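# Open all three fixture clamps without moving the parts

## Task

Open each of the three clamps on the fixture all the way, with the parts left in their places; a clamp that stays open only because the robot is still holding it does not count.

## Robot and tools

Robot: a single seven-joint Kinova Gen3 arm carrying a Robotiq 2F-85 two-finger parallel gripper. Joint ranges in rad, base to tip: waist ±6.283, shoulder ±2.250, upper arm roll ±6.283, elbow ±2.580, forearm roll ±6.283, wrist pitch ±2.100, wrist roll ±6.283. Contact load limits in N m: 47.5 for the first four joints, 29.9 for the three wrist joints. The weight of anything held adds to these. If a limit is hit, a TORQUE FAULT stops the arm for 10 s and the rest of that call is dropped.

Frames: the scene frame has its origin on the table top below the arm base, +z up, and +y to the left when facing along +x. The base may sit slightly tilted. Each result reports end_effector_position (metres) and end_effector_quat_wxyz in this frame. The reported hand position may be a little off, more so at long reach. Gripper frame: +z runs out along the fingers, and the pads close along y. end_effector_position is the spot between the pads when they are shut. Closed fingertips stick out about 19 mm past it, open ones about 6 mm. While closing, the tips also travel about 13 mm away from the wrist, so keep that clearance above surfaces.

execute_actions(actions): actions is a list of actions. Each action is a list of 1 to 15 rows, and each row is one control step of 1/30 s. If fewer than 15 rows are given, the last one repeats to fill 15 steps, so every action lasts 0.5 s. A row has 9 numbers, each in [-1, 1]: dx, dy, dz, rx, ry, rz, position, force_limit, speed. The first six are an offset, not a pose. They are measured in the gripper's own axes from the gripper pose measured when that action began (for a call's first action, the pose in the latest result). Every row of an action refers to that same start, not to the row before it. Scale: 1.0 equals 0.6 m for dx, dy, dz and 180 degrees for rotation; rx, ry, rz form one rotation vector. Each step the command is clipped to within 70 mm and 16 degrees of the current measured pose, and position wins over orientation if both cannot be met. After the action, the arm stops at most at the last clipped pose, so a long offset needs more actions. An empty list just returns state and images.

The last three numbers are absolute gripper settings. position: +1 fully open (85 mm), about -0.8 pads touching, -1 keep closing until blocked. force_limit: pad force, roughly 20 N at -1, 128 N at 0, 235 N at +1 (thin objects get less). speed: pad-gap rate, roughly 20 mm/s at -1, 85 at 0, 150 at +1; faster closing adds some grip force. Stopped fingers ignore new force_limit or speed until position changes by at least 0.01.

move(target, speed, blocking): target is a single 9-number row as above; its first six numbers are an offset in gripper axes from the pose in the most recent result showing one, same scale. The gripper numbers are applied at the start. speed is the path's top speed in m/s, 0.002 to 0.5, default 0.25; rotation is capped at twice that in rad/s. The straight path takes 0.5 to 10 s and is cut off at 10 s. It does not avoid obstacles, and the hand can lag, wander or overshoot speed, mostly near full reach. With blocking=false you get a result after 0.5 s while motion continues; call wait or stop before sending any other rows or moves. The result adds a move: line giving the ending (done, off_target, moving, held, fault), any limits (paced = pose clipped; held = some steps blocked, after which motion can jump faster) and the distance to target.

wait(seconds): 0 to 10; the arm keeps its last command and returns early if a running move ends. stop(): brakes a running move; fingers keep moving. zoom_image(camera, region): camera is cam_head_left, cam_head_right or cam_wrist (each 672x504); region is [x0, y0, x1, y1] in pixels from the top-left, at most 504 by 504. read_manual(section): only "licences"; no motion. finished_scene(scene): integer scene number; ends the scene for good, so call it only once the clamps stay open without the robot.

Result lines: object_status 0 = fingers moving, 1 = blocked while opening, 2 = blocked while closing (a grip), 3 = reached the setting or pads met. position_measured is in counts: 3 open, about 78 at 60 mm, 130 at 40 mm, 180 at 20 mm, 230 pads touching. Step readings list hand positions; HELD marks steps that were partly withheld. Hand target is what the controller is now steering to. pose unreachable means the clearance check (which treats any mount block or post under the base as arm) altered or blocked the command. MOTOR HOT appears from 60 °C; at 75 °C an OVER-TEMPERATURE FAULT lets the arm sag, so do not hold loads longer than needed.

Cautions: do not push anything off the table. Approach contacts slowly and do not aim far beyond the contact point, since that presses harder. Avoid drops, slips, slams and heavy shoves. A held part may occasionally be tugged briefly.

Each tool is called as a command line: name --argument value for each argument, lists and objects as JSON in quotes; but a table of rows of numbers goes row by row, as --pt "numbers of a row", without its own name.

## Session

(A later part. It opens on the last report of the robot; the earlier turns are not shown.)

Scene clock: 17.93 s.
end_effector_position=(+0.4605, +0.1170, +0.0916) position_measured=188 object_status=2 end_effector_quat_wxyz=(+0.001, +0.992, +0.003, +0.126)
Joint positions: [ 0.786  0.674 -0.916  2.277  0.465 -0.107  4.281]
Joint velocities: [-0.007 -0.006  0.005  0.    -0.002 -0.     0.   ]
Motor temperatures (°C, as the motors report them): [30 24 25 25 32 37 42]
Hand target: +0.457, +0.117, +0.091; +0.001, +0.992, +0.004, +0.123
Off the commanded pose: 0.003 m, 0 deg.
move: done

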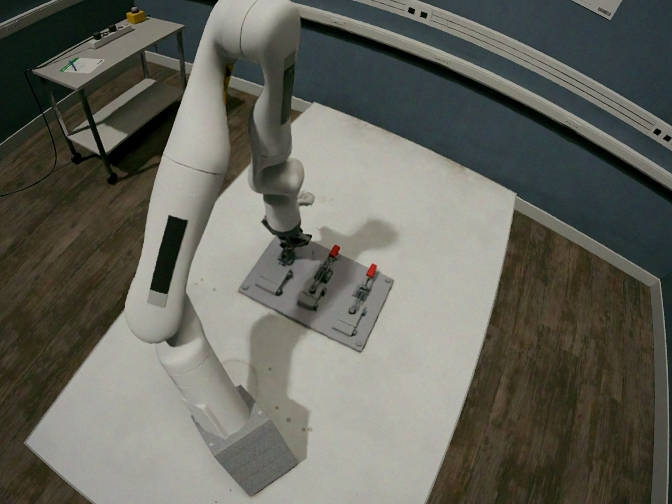

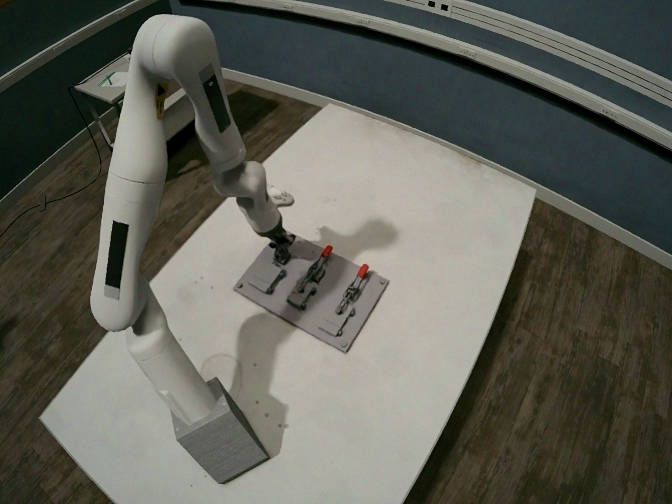

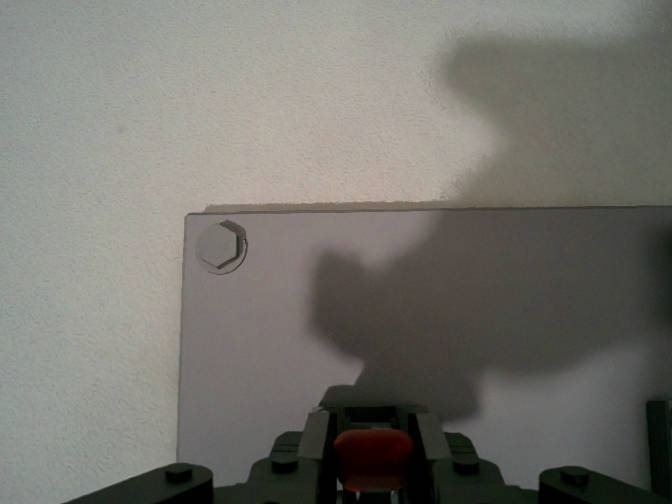

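execute_actions --actions '[[[0,0,0,0,0,0,0.3,-0.3,0.5]]]'

move --target '[0,0,-0.117,0,0,0,0.3,-0.3,0.5]' --speed 0.3

move --target '[0.160,0.18,0.091,0,-0.264,0,0.3,-0.3,0.5]' --speed 0.4

Scene clock: 18.67 s.
end_effector_position=(+0.4605, +0.1170, +0.0916) position_measured=92 object_status=0 end_effector_quat_wxyz=(+0.001, +0.992, +0.003, +0.126)
Joint positions: [ 0.786  0.674 -0.916  2.277  0.465 -0.107  4.281]
Joint velocities: [-0.     0.001  0.    -0.     0.     0.     0.001]
Motor temperatures (°C, as the motors report them): [30 24 25 25 32 37 42]
Hand target: +0.460, +0.117, +0.092; +0.001, +0.992, +0.003, +0.126
Off the commanded pose: 0.000 m, 0 deg.
Step readings (end_effector_position):
0: (+0.4605, +0.1170, +0.0916)
1: (+0.4608, +0.1170, +0.0916)
2: (+0.4612, +0.1170, +0.0916)
4: (+0.4609, +0.1171, +0.0916)
8: (+0.4605, +0.1170, +0.0916)
15: end_effector_position above

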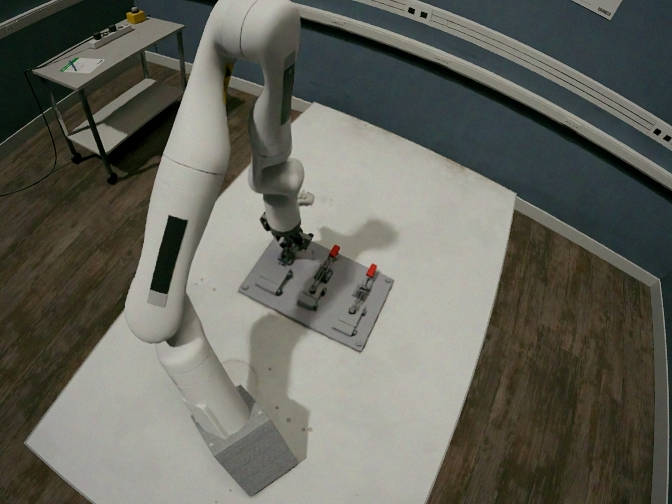

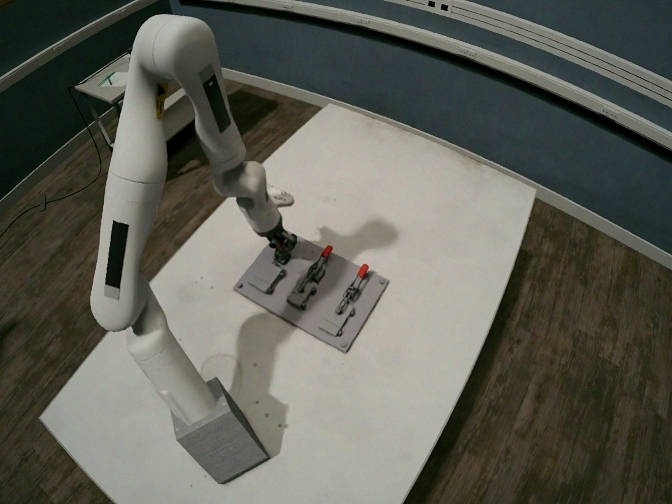

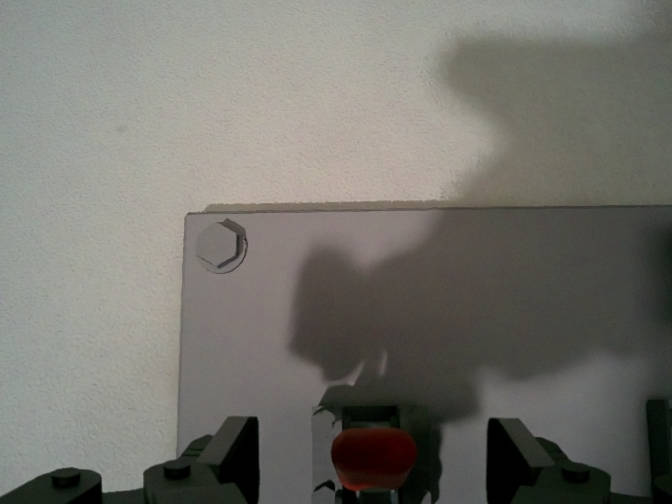

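Scene clock: 19.73 s.
end_effector_position=(+0.4425, +0.1171, +0.1589) position_measured=91 object_status=3 end_effector_quat_wxyz=(+0.001, +0.992, +0.004, +0.125)
Joint positions: [ 1.18   0.651 -1.296  2.292  0.49   0.131  4.279]
Joint velocities: [ 0.005  0.003 -0.    -0.    -0.     0.001 -0.   ]
Motor temperatures (°C, as the motors report them): [30 24 25 25 32 37 42]
Hand target: +0.443, +0.117, +0.159; +0.001, +0.992, +0.003, +0.125
Off the commanded pose: 0.001 m, 0 deg.
move: done

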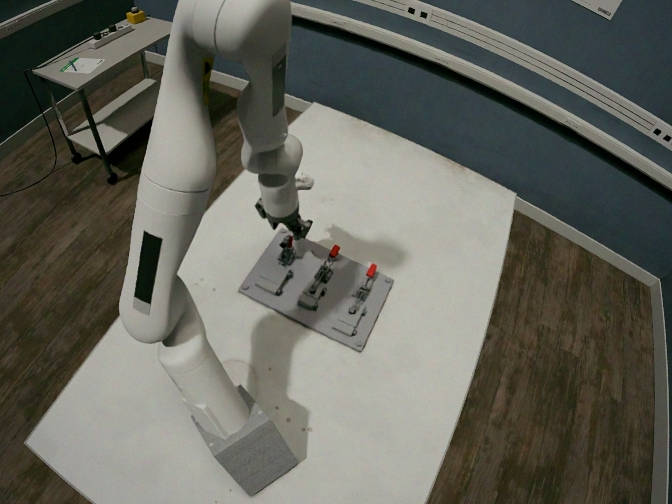

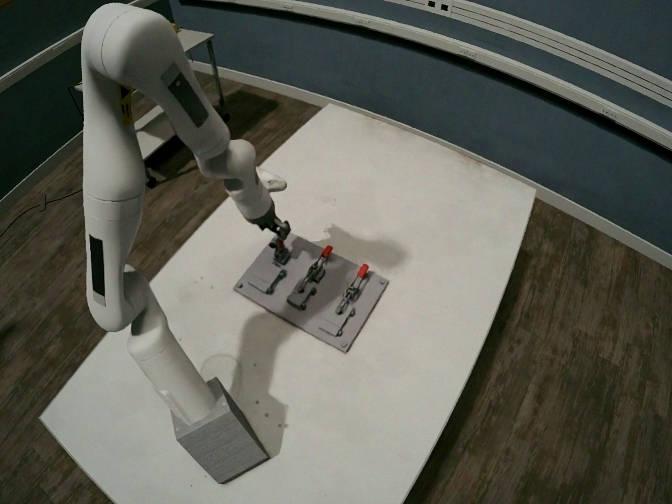

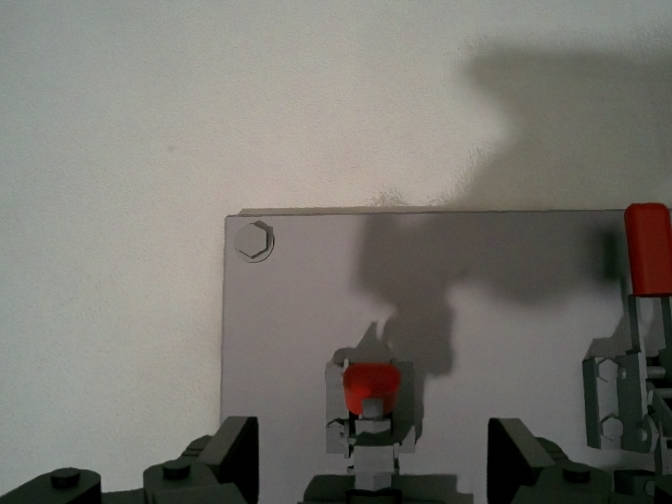

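Scene clock: 21.50 s.
end_effector_position=(+0.5514, +0.0103, +0.1322) position_measured=91 object_status=3 end_effector_quat_wxyz=(+0.003, +0.959, +0.003, -0.284)
Joint positions: [ 0.573  1.224 -1.084  0.855  0.437  1.717  4.688]
Joint velocities: [-0.016  0.008 -0.    -0.006 -0.001  0.001  0.001]
Motor temperatures (°C, as the motors report them): [30 24 25 25 32 37 42]
Hand target: +0.551, +0.011, +0.131; +0.002, +0.959, +0.004, -0.284
Off the commanded pose: 0.003 m, 0 deg.
move: done

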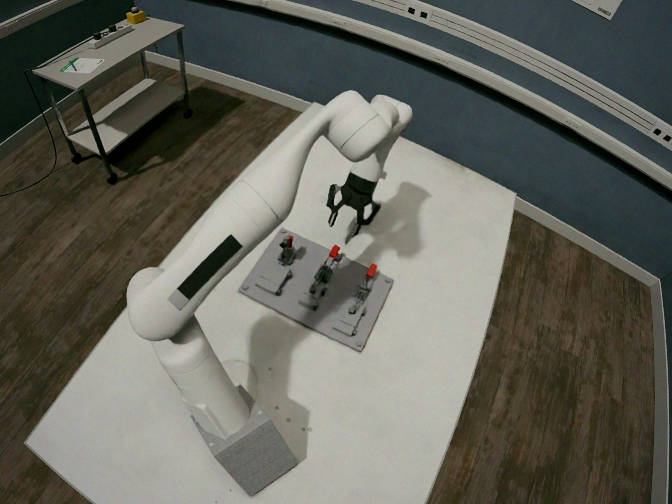

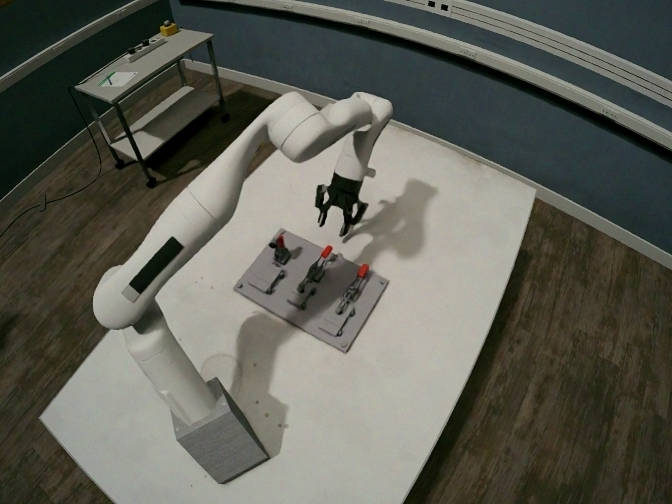

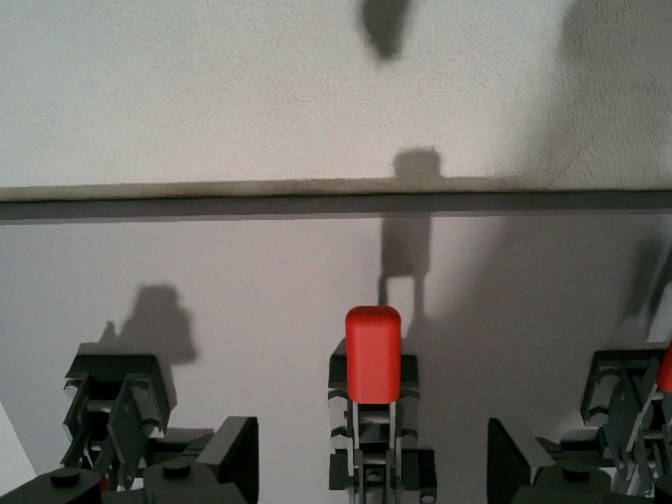

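move --target '[0.025,0.001,0.112,0,0,0,0.3,-0.3,0]' --speed 0.15

Scene clock: 22.37 s.
end_effector_position=(+0.5275, +0.0094, +0.0677) position_measured=91 object_status=3 end_effector_quat_wxyz=(+0.003, +0.959, +0.003, -0.284)
Joint positions: [ 0.565  1.279 -1.07   0.988  0.464  1.552  4.649]
Joint velocities: [ 0.001  0.002  0.001  0.001 -0.001 -0.     0.   ]
Motor temperatures (°C, as the motors report them): [30 24 25 25 32 37 42]
Hand target: +0.527, +0.009, +0.068; +0.003, +0.959, +0.003, -0.284
Off the commanded pose: 0.000 m, 0 deg.
move: done

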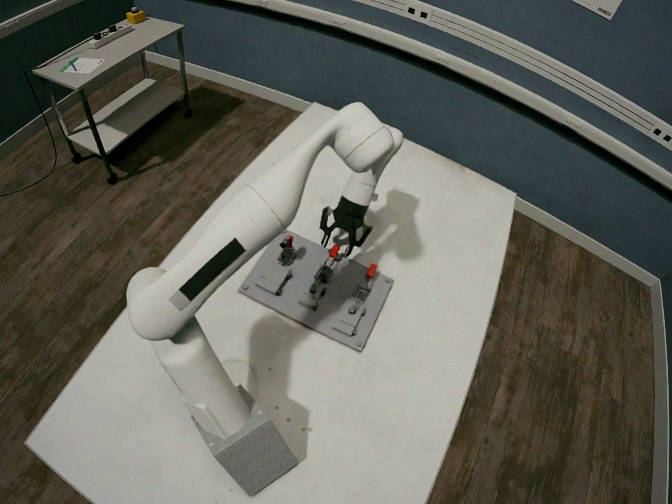

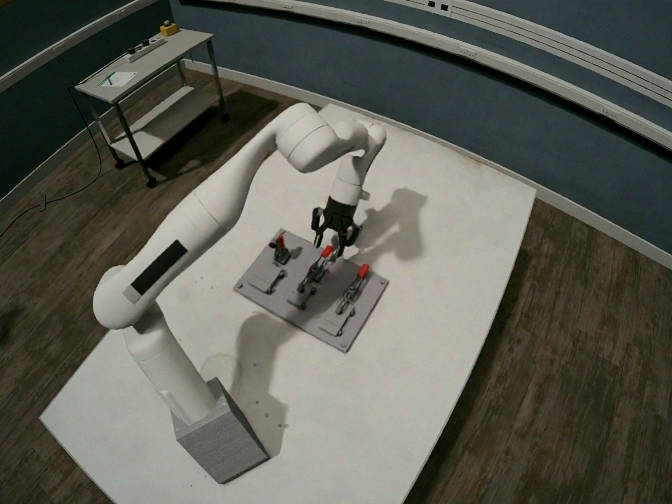

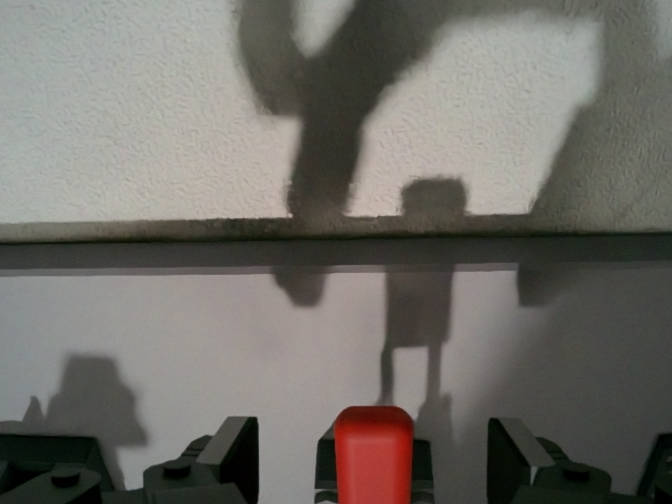

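execute_actions --actions '[[[0.001,0.001,0.015,0,0,0,0.3,-0.3,0]],[[0,0,0,0,0,0,-1,-0.3,0]],[[0,0,0,0,0,0,-1,-0.3,0]]]'

move --target '[-0.020,0,-0.011,0,0.083,0,-1,-0.3,0]' --speed 0.12

Scene clock: 24.13 s.
end_effector_position=(+0.5232, +0.0090, +0.0600) position_measured=189 object_status=2 end_effector_quat_wxyz=(+0.003, +0.959, +0.004, -0.284)
Joint positions: [ 0.565  1.286 -1.068  1.008  0.469  1.529  4.644]
Joint velocities: [ 0.     0.001 -0.    -0.     0.001  0.    -0.   ]
Motor temperatures (°C, as the motors report them): [30 24 25 25 32 37 42]
Hand target: +0.523, +0.009, +0.060; +0.003, +0.959, +0.004, -0.284
Off the commanded pose: 0.000 m, 0 deg.
Step readings (end_effector_position; steps 1 to 15: 1st action; 16 to 30: 2nd action; 31 to 45: 3rd action):
0: (+0.5275, +0.0093, +0.0677)
1: (+0.5272, +0.0093, +0.0673)
2: (+0.5262, +0.0092, +0.0654)
4: (+0.5234, +0.0086, +0.0605)
8: (+0.5232, +0.0088, +0.0598)
15: (+0.5231, +0.0087, +0.0598)
16: (+0.5231, +0.0087, +0.0598)
17: (+0.5231, +0.0087, +0.0598)
19: (+0.5231, +0.0087, +0.0598)
23: (+0.5231, +0.0087, +0.0598)
30: (+0.5232, +0.0090, +0.0599)
31: (+0.5232, +0.0091, +0.0600)
32: (+0.5232, +0.0090, +0.0600)
34: (+0.5232, +0.0090, +0.0600)
38: (+0.5232, +0.0090, +0.0600)
45: end_effector_position above

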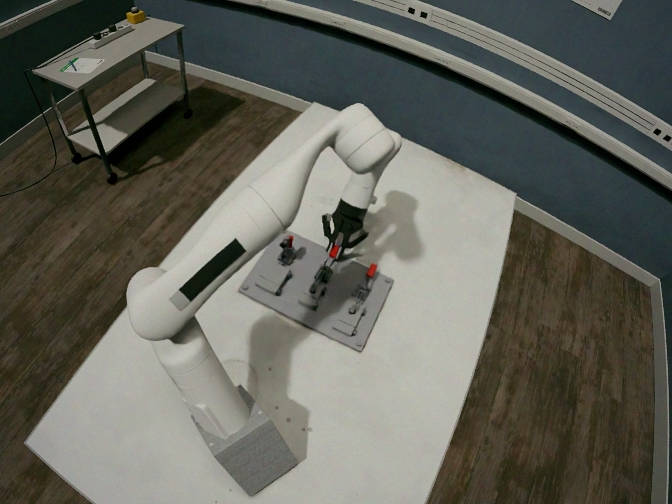

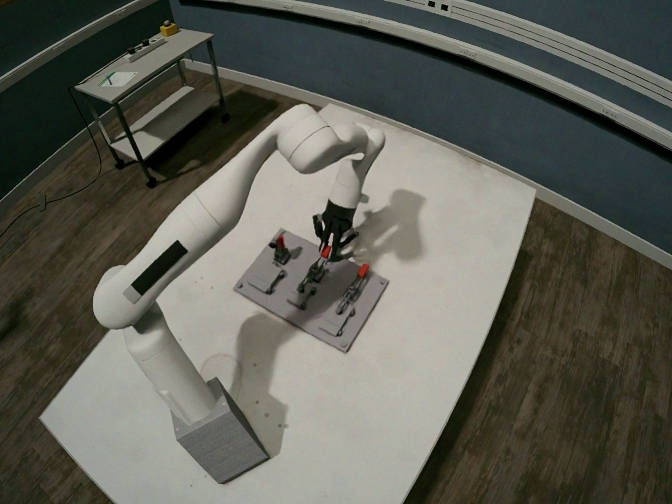

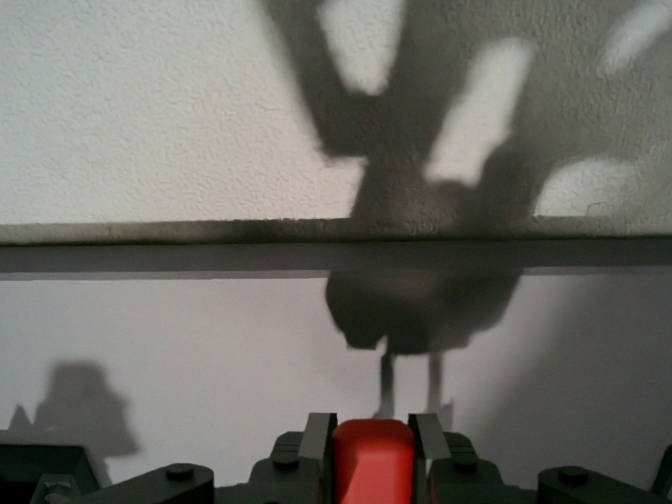

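Scene clock: 25.53 s.
end_effector_position=(+0.5172, +0.0088, +0.0721) position_measured=189 object_status=2 end_effector_quat_wxyz=(+0.003, +0.988, +0.005, -0.156)
Joint positions: [ 0.777  1.173 -1.127  1.395  0.502  1.125  4.568]
Joint velocities: [ 0.003 -0.    -0.001  0.004 -0.    -0.004 -0.002]
Motor temperatures (°C, as the motors report them): [30 24 25 25 32 37 42]
Hand target: +0.516, +0.009, +0.072; +0.002, +0.988, +0.004, -0.157
Off the commanded pose: 0.001 m, 0 deg.
move: done

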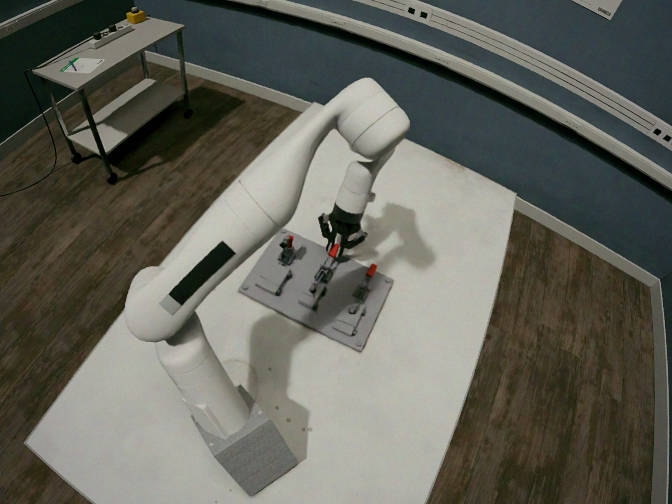

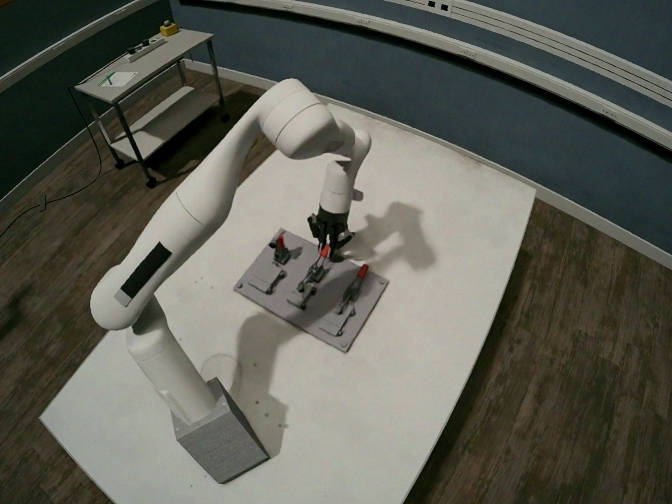

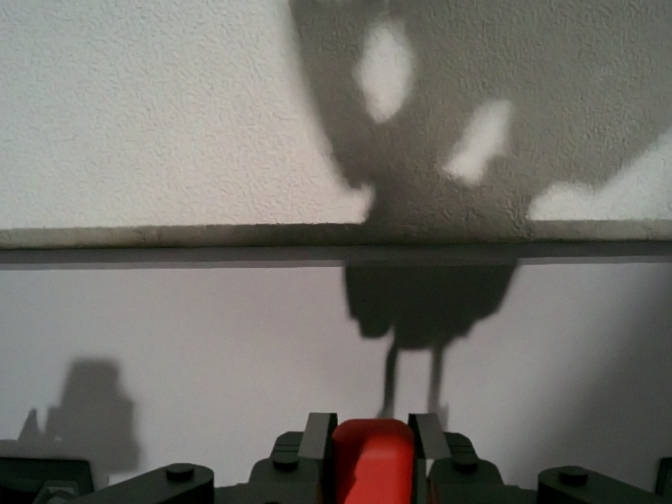

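move --target '[-0.0193,0.0005,-0.0115,0,0.083,0,-1,-0.3,0]' --speed 0.2

move --target '[-0.0193,0.0005,-0.0115,0,0.083,0,-1,-0.3,0]' --speed 0.2

execute_actions --actions '[[[0,0,0,0,0,0,-0.2,-0.3,0]]]'

move --target '[0,0,0,0,-0.178,0,-0.2,-0.3,0]' --speed 0.35

execute_actions --actions '[[[0,0,0,0,0,0,-1,-0.6,0]]]'

move --target '[-0.0225,0.0008,0.0004,0,0.083,0,-1,-0.6,0]' --speed 0.2

Scene clock: 26.80 s.
end_effector_position=(+0.5084, +0.0084, +0.0822) position_measured=189 object_status=2 end_effector_quat_wxyz=(+0.002, +1.000, +0.005, -0.026)
Joint positions: [ 0.952  1.088 -1.151  1.729  0.579  0.71   4.486]
Joint velocities: [ 0.003 -0.002 -0.     0.004  0.001 -0.005 -0.   ]
Motor temperatures (°C, as the motors report them): [30 24 25 25 32 37 42]
Hand target: +0.508, +0.008, +0.082; +0.002, +1.000, +0.005, -0.026
Off the commanded pose: 0.000 m, 0 deg.
move: done

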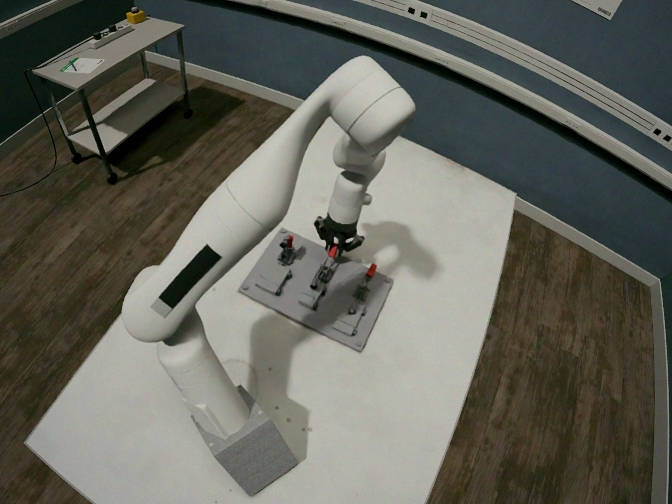

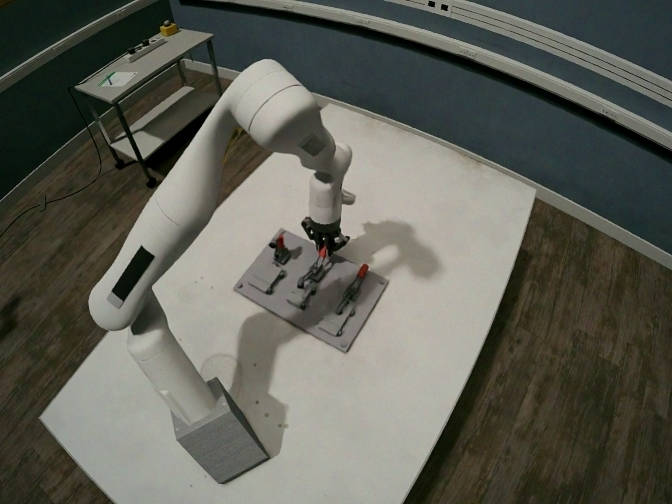

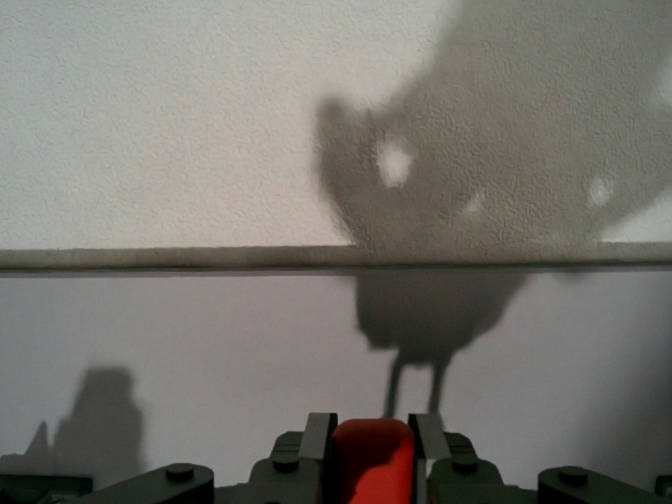

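Scene clock: 27.80 s.
end_effector_position=(+0.4974, +0.0081, +0.0900) position_measured=189 object_status=2 end_effector_quat_wxyz=(+0.001, +0.995, +0.005, +0.104)
Joint positions: [ 1.038  0.985 -1.045  2.032  0.703  0.209  4.372]
Joint velocities: [-0.003 -0.006  0.003  0.002  0.002 -0.002 -0.001]
Motor temperatures (°C, as the motors report them): [30 24 25 25 32 37 42]
Hand target: +0.497, +0.008, +0.090; +0.001, +0.995, +0.005, +0.104
Off the commanded pose: 0.000 m, 0 deg.
move: done

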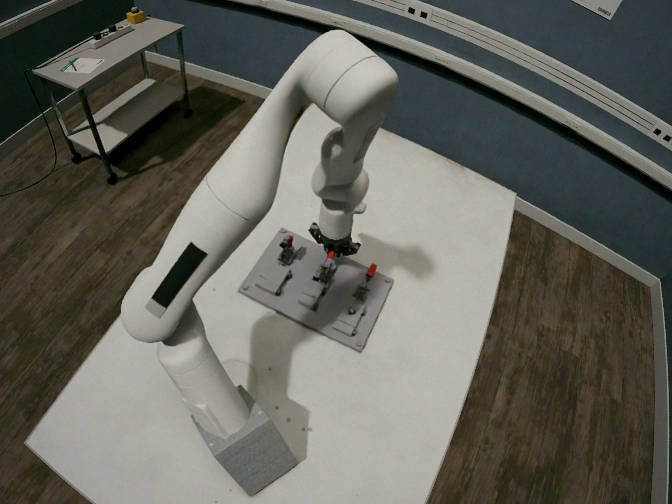

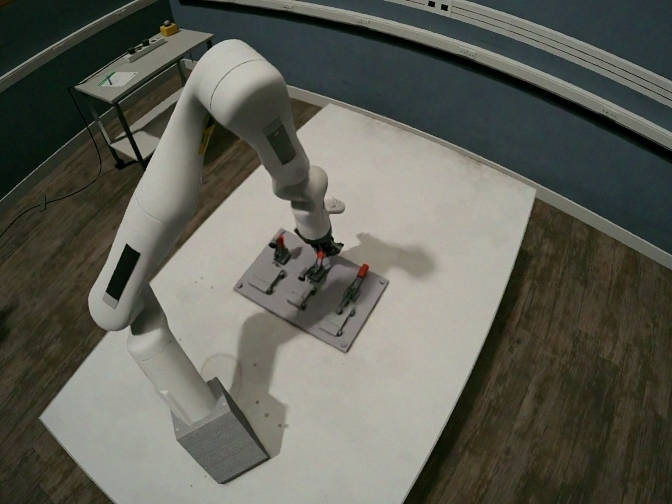

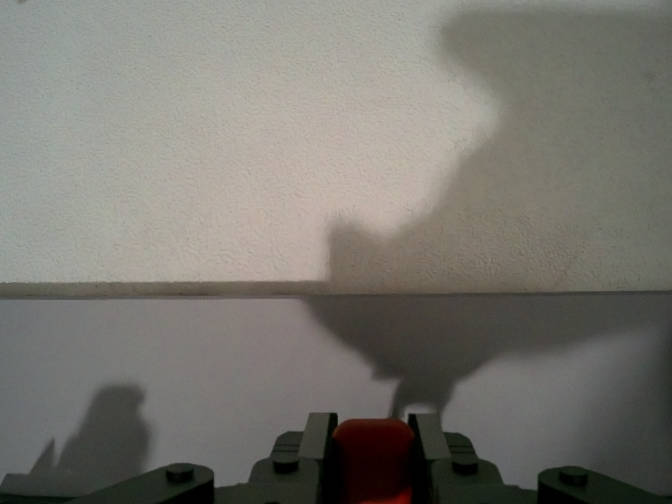

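Scene clock: 28.30 s.
end_effector_position=(+0.4974, +0.0081, +0.0900) position_measured=154 object_status=0 end_effector_quat_wxyz=(+0.001, +0.995, +0.005, +0.105)
Joint positions: [ 1.038  0.985 -1.045  2.032  0.703  0.209  4.372]
Joint velocities: [ 0.     0.    -0.    -0.     0.    -0.    -0.001]
Motor temperatures (°C, as the motors report them): [30 24 25 25 32 37 42]
Hand target: +0.497, +0.008, +0.090; +0.001, +0.995, +0.005, +0.104
Off the commanded pose: 0.000 m, 0 deg.
Step readings (end_effector_position):
0: (+0.4974, +0.0081, +0.0900)
1: (+0.4973, +0.0081, +0.0901)
2: (+0.4971, +0.0081, +0.0901)
4: (+0.4972, +0.0081, +0.0900)
8: (+0.4974, +0.0081, +0.0900)
15: end_effector_position above

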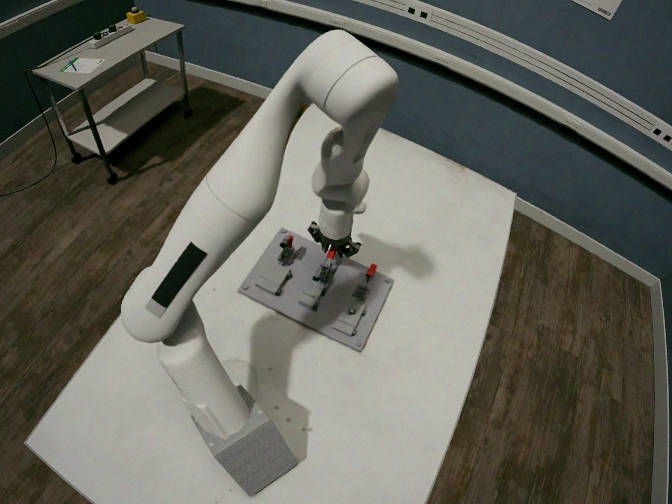

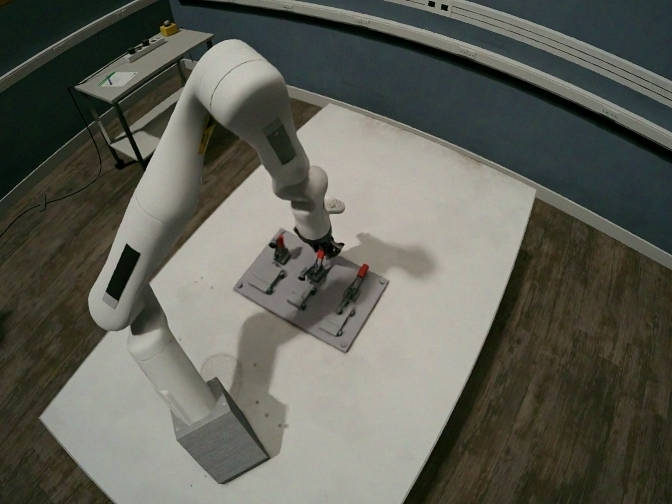

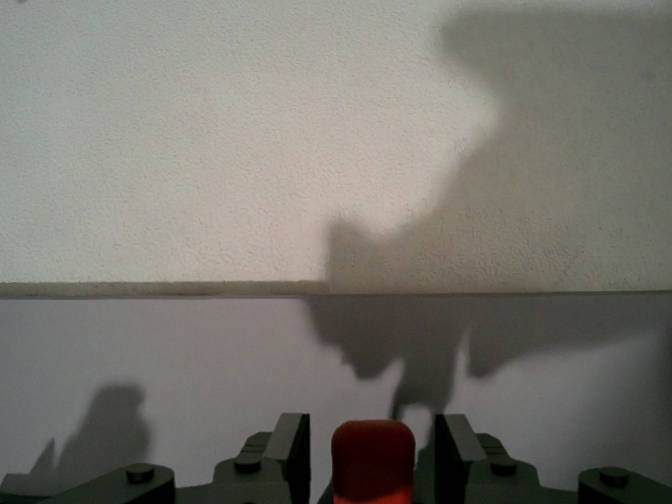

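Scene clock: 29.57 s.
end_effector_position=(+0.4979, +0.0077, +0.0909) position_measured=154 object_status=3 end_effector_quat_wxyz=(+0.003, +0.985, +0.005, -0.173)
Joint positions: [ 0.815  1.152 -1.147  1.431  0.495  1.166  4.568]
Joint velocities: [-0.014  0.007 -0.001 -0.004 -0.001  0.001  0.   ]
Motor temperatures (°C, as the motors report them): [30 24 25 25 32 37 42]
Hand target: +0.498, +0.008, +0.090; +0.003, +0.985, +0.005, -0.174
Off the commanded pose: 0.001 m, 0 deg.
move: done

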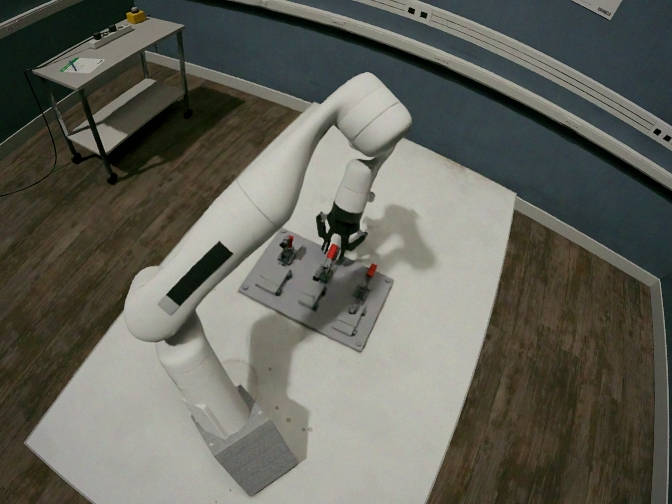

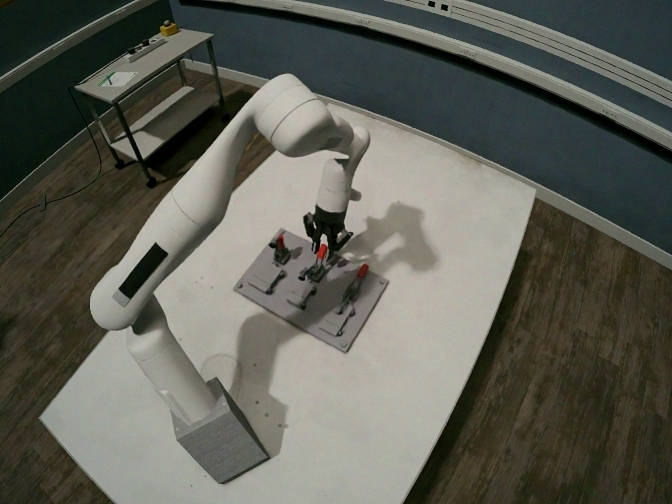

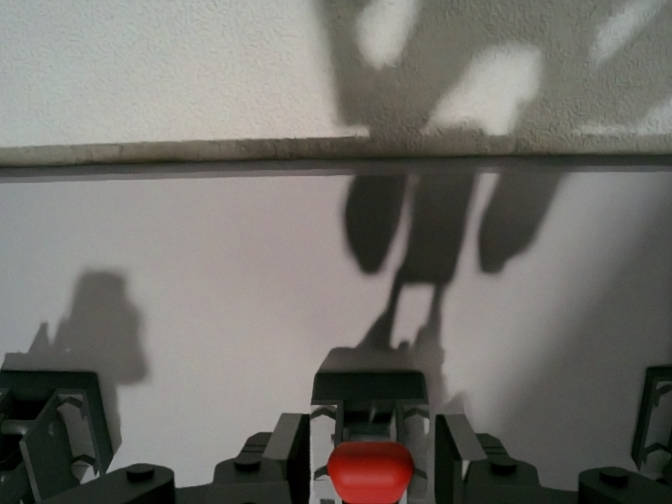

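Scene clock: 30.07 s.
end_effector_position=(+0.4980, +0.0083, +0.0910) position_measured=188 object_status=2 end_effector_quat_wxyz=(+0.003, +0.985, +0.005, -0.173)
Joint positions: [ 0.815  1.152 -1.147  1.431  0.495  1.167  4.568]
Joint velocities: [-0.    -0.001  0.     0.    -0.    -0.    -0.002]
Motor temperatures (°C, as the motors report them): [30 24 25 25 32 37 42]
Hand target: +0.498, +0.008, +0.091; +0.003, +0.985, +0.005, -0.173
Off the commanded pose: 0.001 m, 0 deg.
Step readings (end_effector_position):
0: (+0.4979, +0.0077, +0.0909)
1: (+0.4979, +0.0077, +0.0910)
2: (+0.4979, +0.0076, +0.0912)
4: (+0.4979, +0.0076, +0.0910)
8: (+0.4980, +0.0083, +0.0910)
15: end_effector_position above

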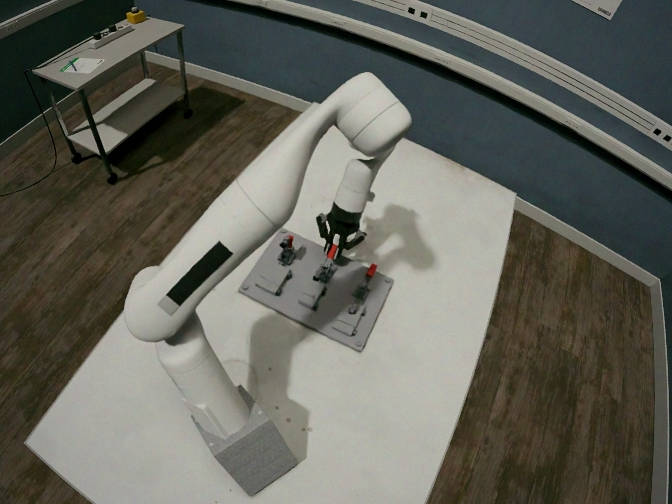

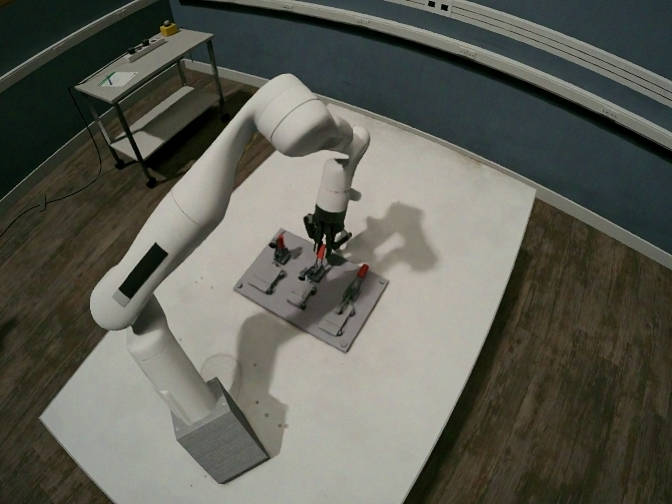

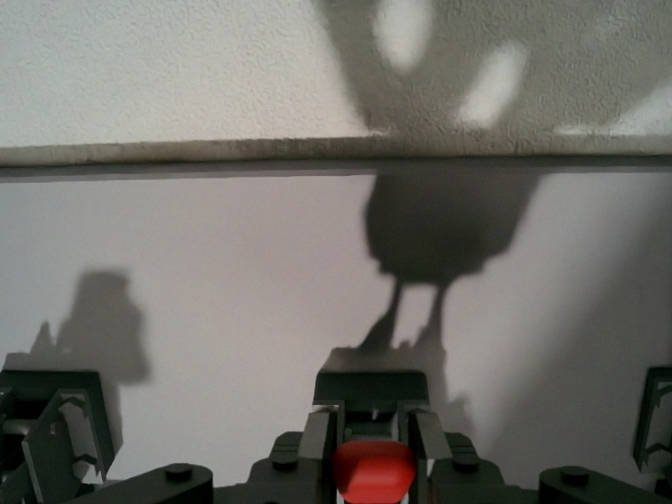

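Scene clock: 31.07 s.
end_effector_position=(+0.4850, +0.0079, +0.0957) position_measured=188 object_status=2 end_effector_quat_wxyz=(+0.003, +0.999, +0.006, -0.044)
Joint positions: [ 0.997  1.073 -1.177  1.769  0.572  0.749  4.49 ]
Joint velocities: [ 0.002 -0.001 -0.     0.004  0.    -0.005  0.001]
Motor temperatures (°C, as the motors report them): [30 24 25 25 32 37 42]
Hand target: +0.485, +0.008, +0.095; +0.002, +0.999, +0.005, -0.044
Off the commanded pose: 0.000 m, 0 deg.
move: done

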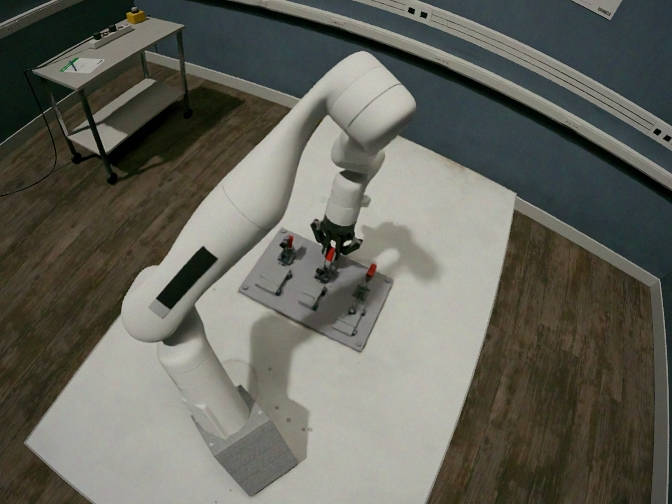

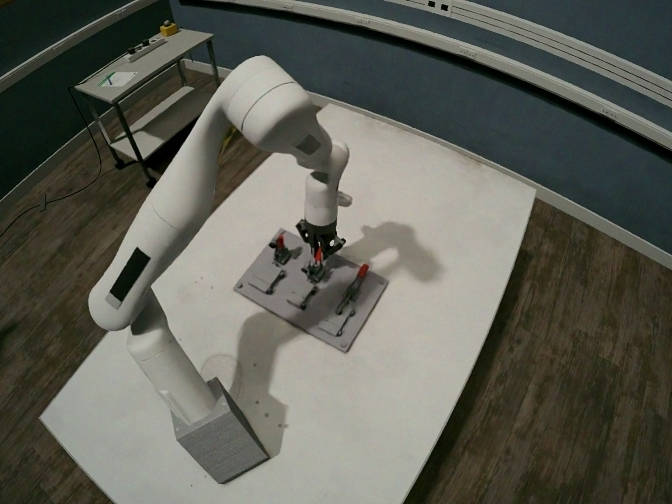

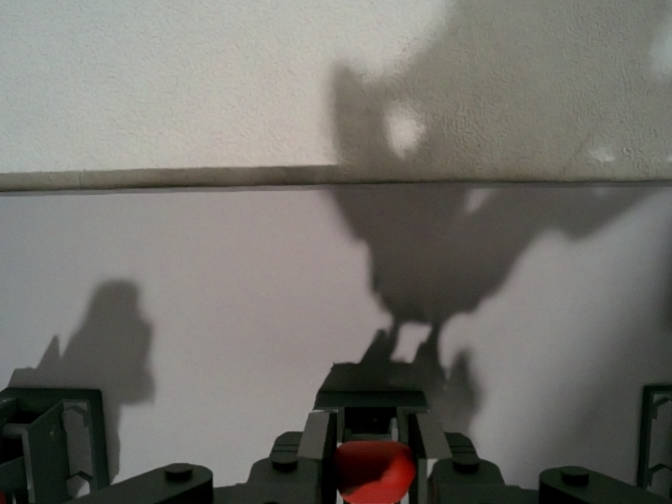

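Expected stop near x≈0.465.

move --target '[-0.023,0.0008,0,0,0.083,0,-1,-0.6,0]' --speed 0.2

move --target '[-0.016,0.0005,-0.0005,0,0.058,0,-1,-0.6,0]' --speed 0.1

Scene clock: 32.17 s.
end_effector_position=(+0.4710, +0.0075, +0.0970) position_measured=188 object_status=2 end_effector_quat_wxyz=(+0.001, +0.996, +0.006, +0.086)
Joint positions: [ 1.088  0.979 -1.076  2.076  0.708  0.247  4.378]
Joint velocities: [-0.003 -0.003  0.003  0.001  0.002 -0.003 -0.001]
Motor temperatures (°C, as the motors report them): [30 24 25 25 32 37 42]
Hand target: +0.471, +0.007, +0.097; +0.002, +0.996, +0.006, +0.086
Off the commanded pose: 0.000 m, 0 deg.
move: done

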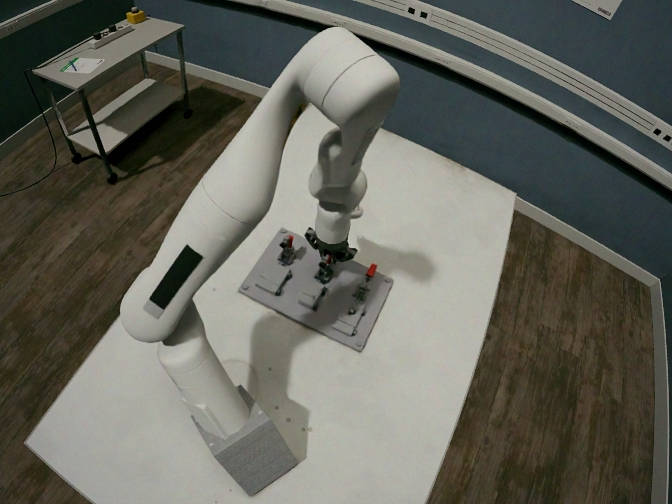

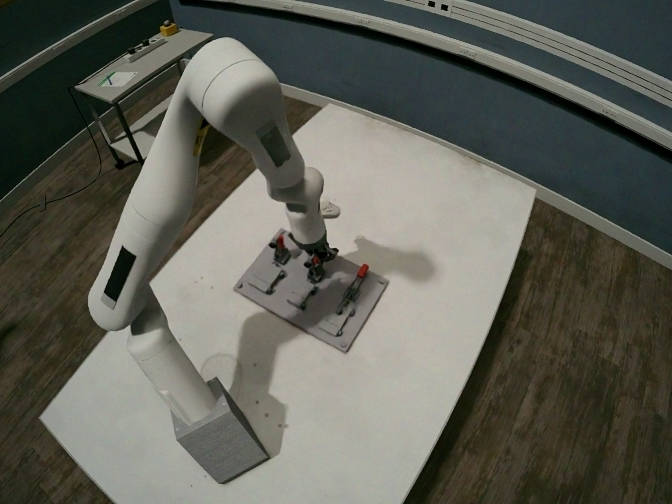

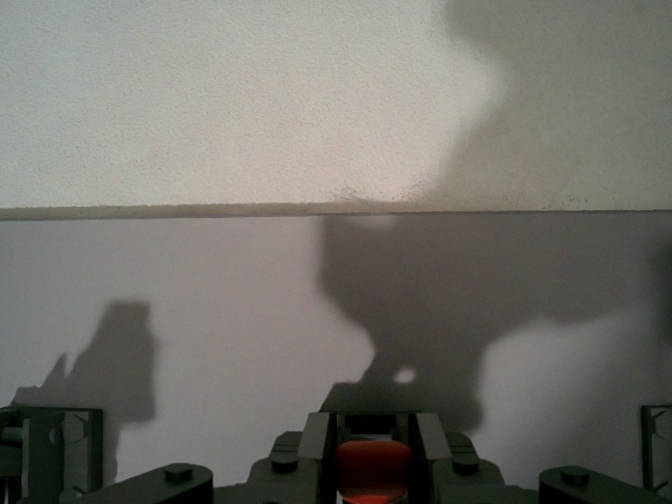

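Scene clock: 33.37 s.
end_effector_position=(+0.4652, +0.0073, +0.0967) position_measured=188 object_status=2 end_effector_quat_wxyz=(+0.000, +0.984, +0.006, +0.180)
Joint positions: [ 0.987  0.879 -0.801  2.268  0.715 -0.246  4.386]
Joint velocities: [-0.007 -0.006  0.005  0.001 -0.004 -0.     0.003]
Motor temperatures (°C, as the motors report them): [30 24 25 25 32 37 42]
Hand target: +0.462, +0.007, +0.096; +0.001, +0.984, +0.005, +0.177
Off the commanded pose: 0.004 m, 0 deg.
move: off_target

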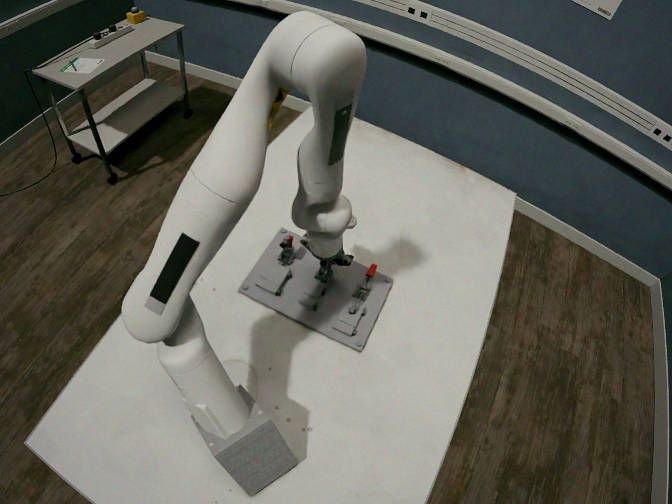

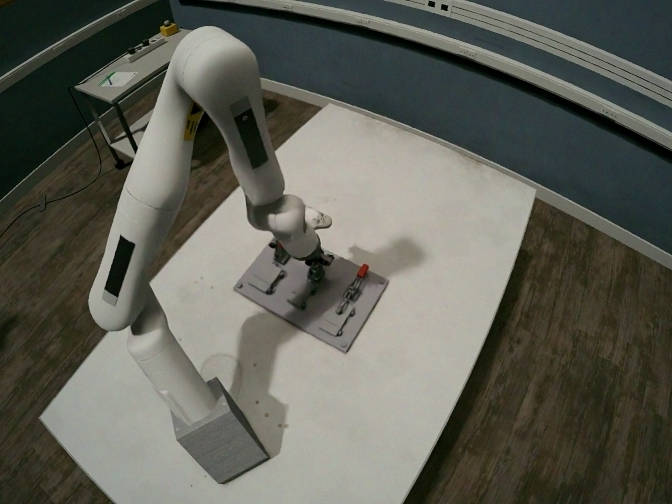

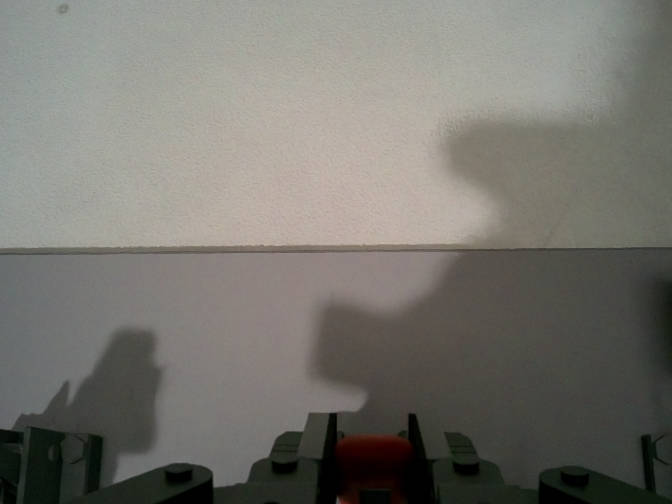

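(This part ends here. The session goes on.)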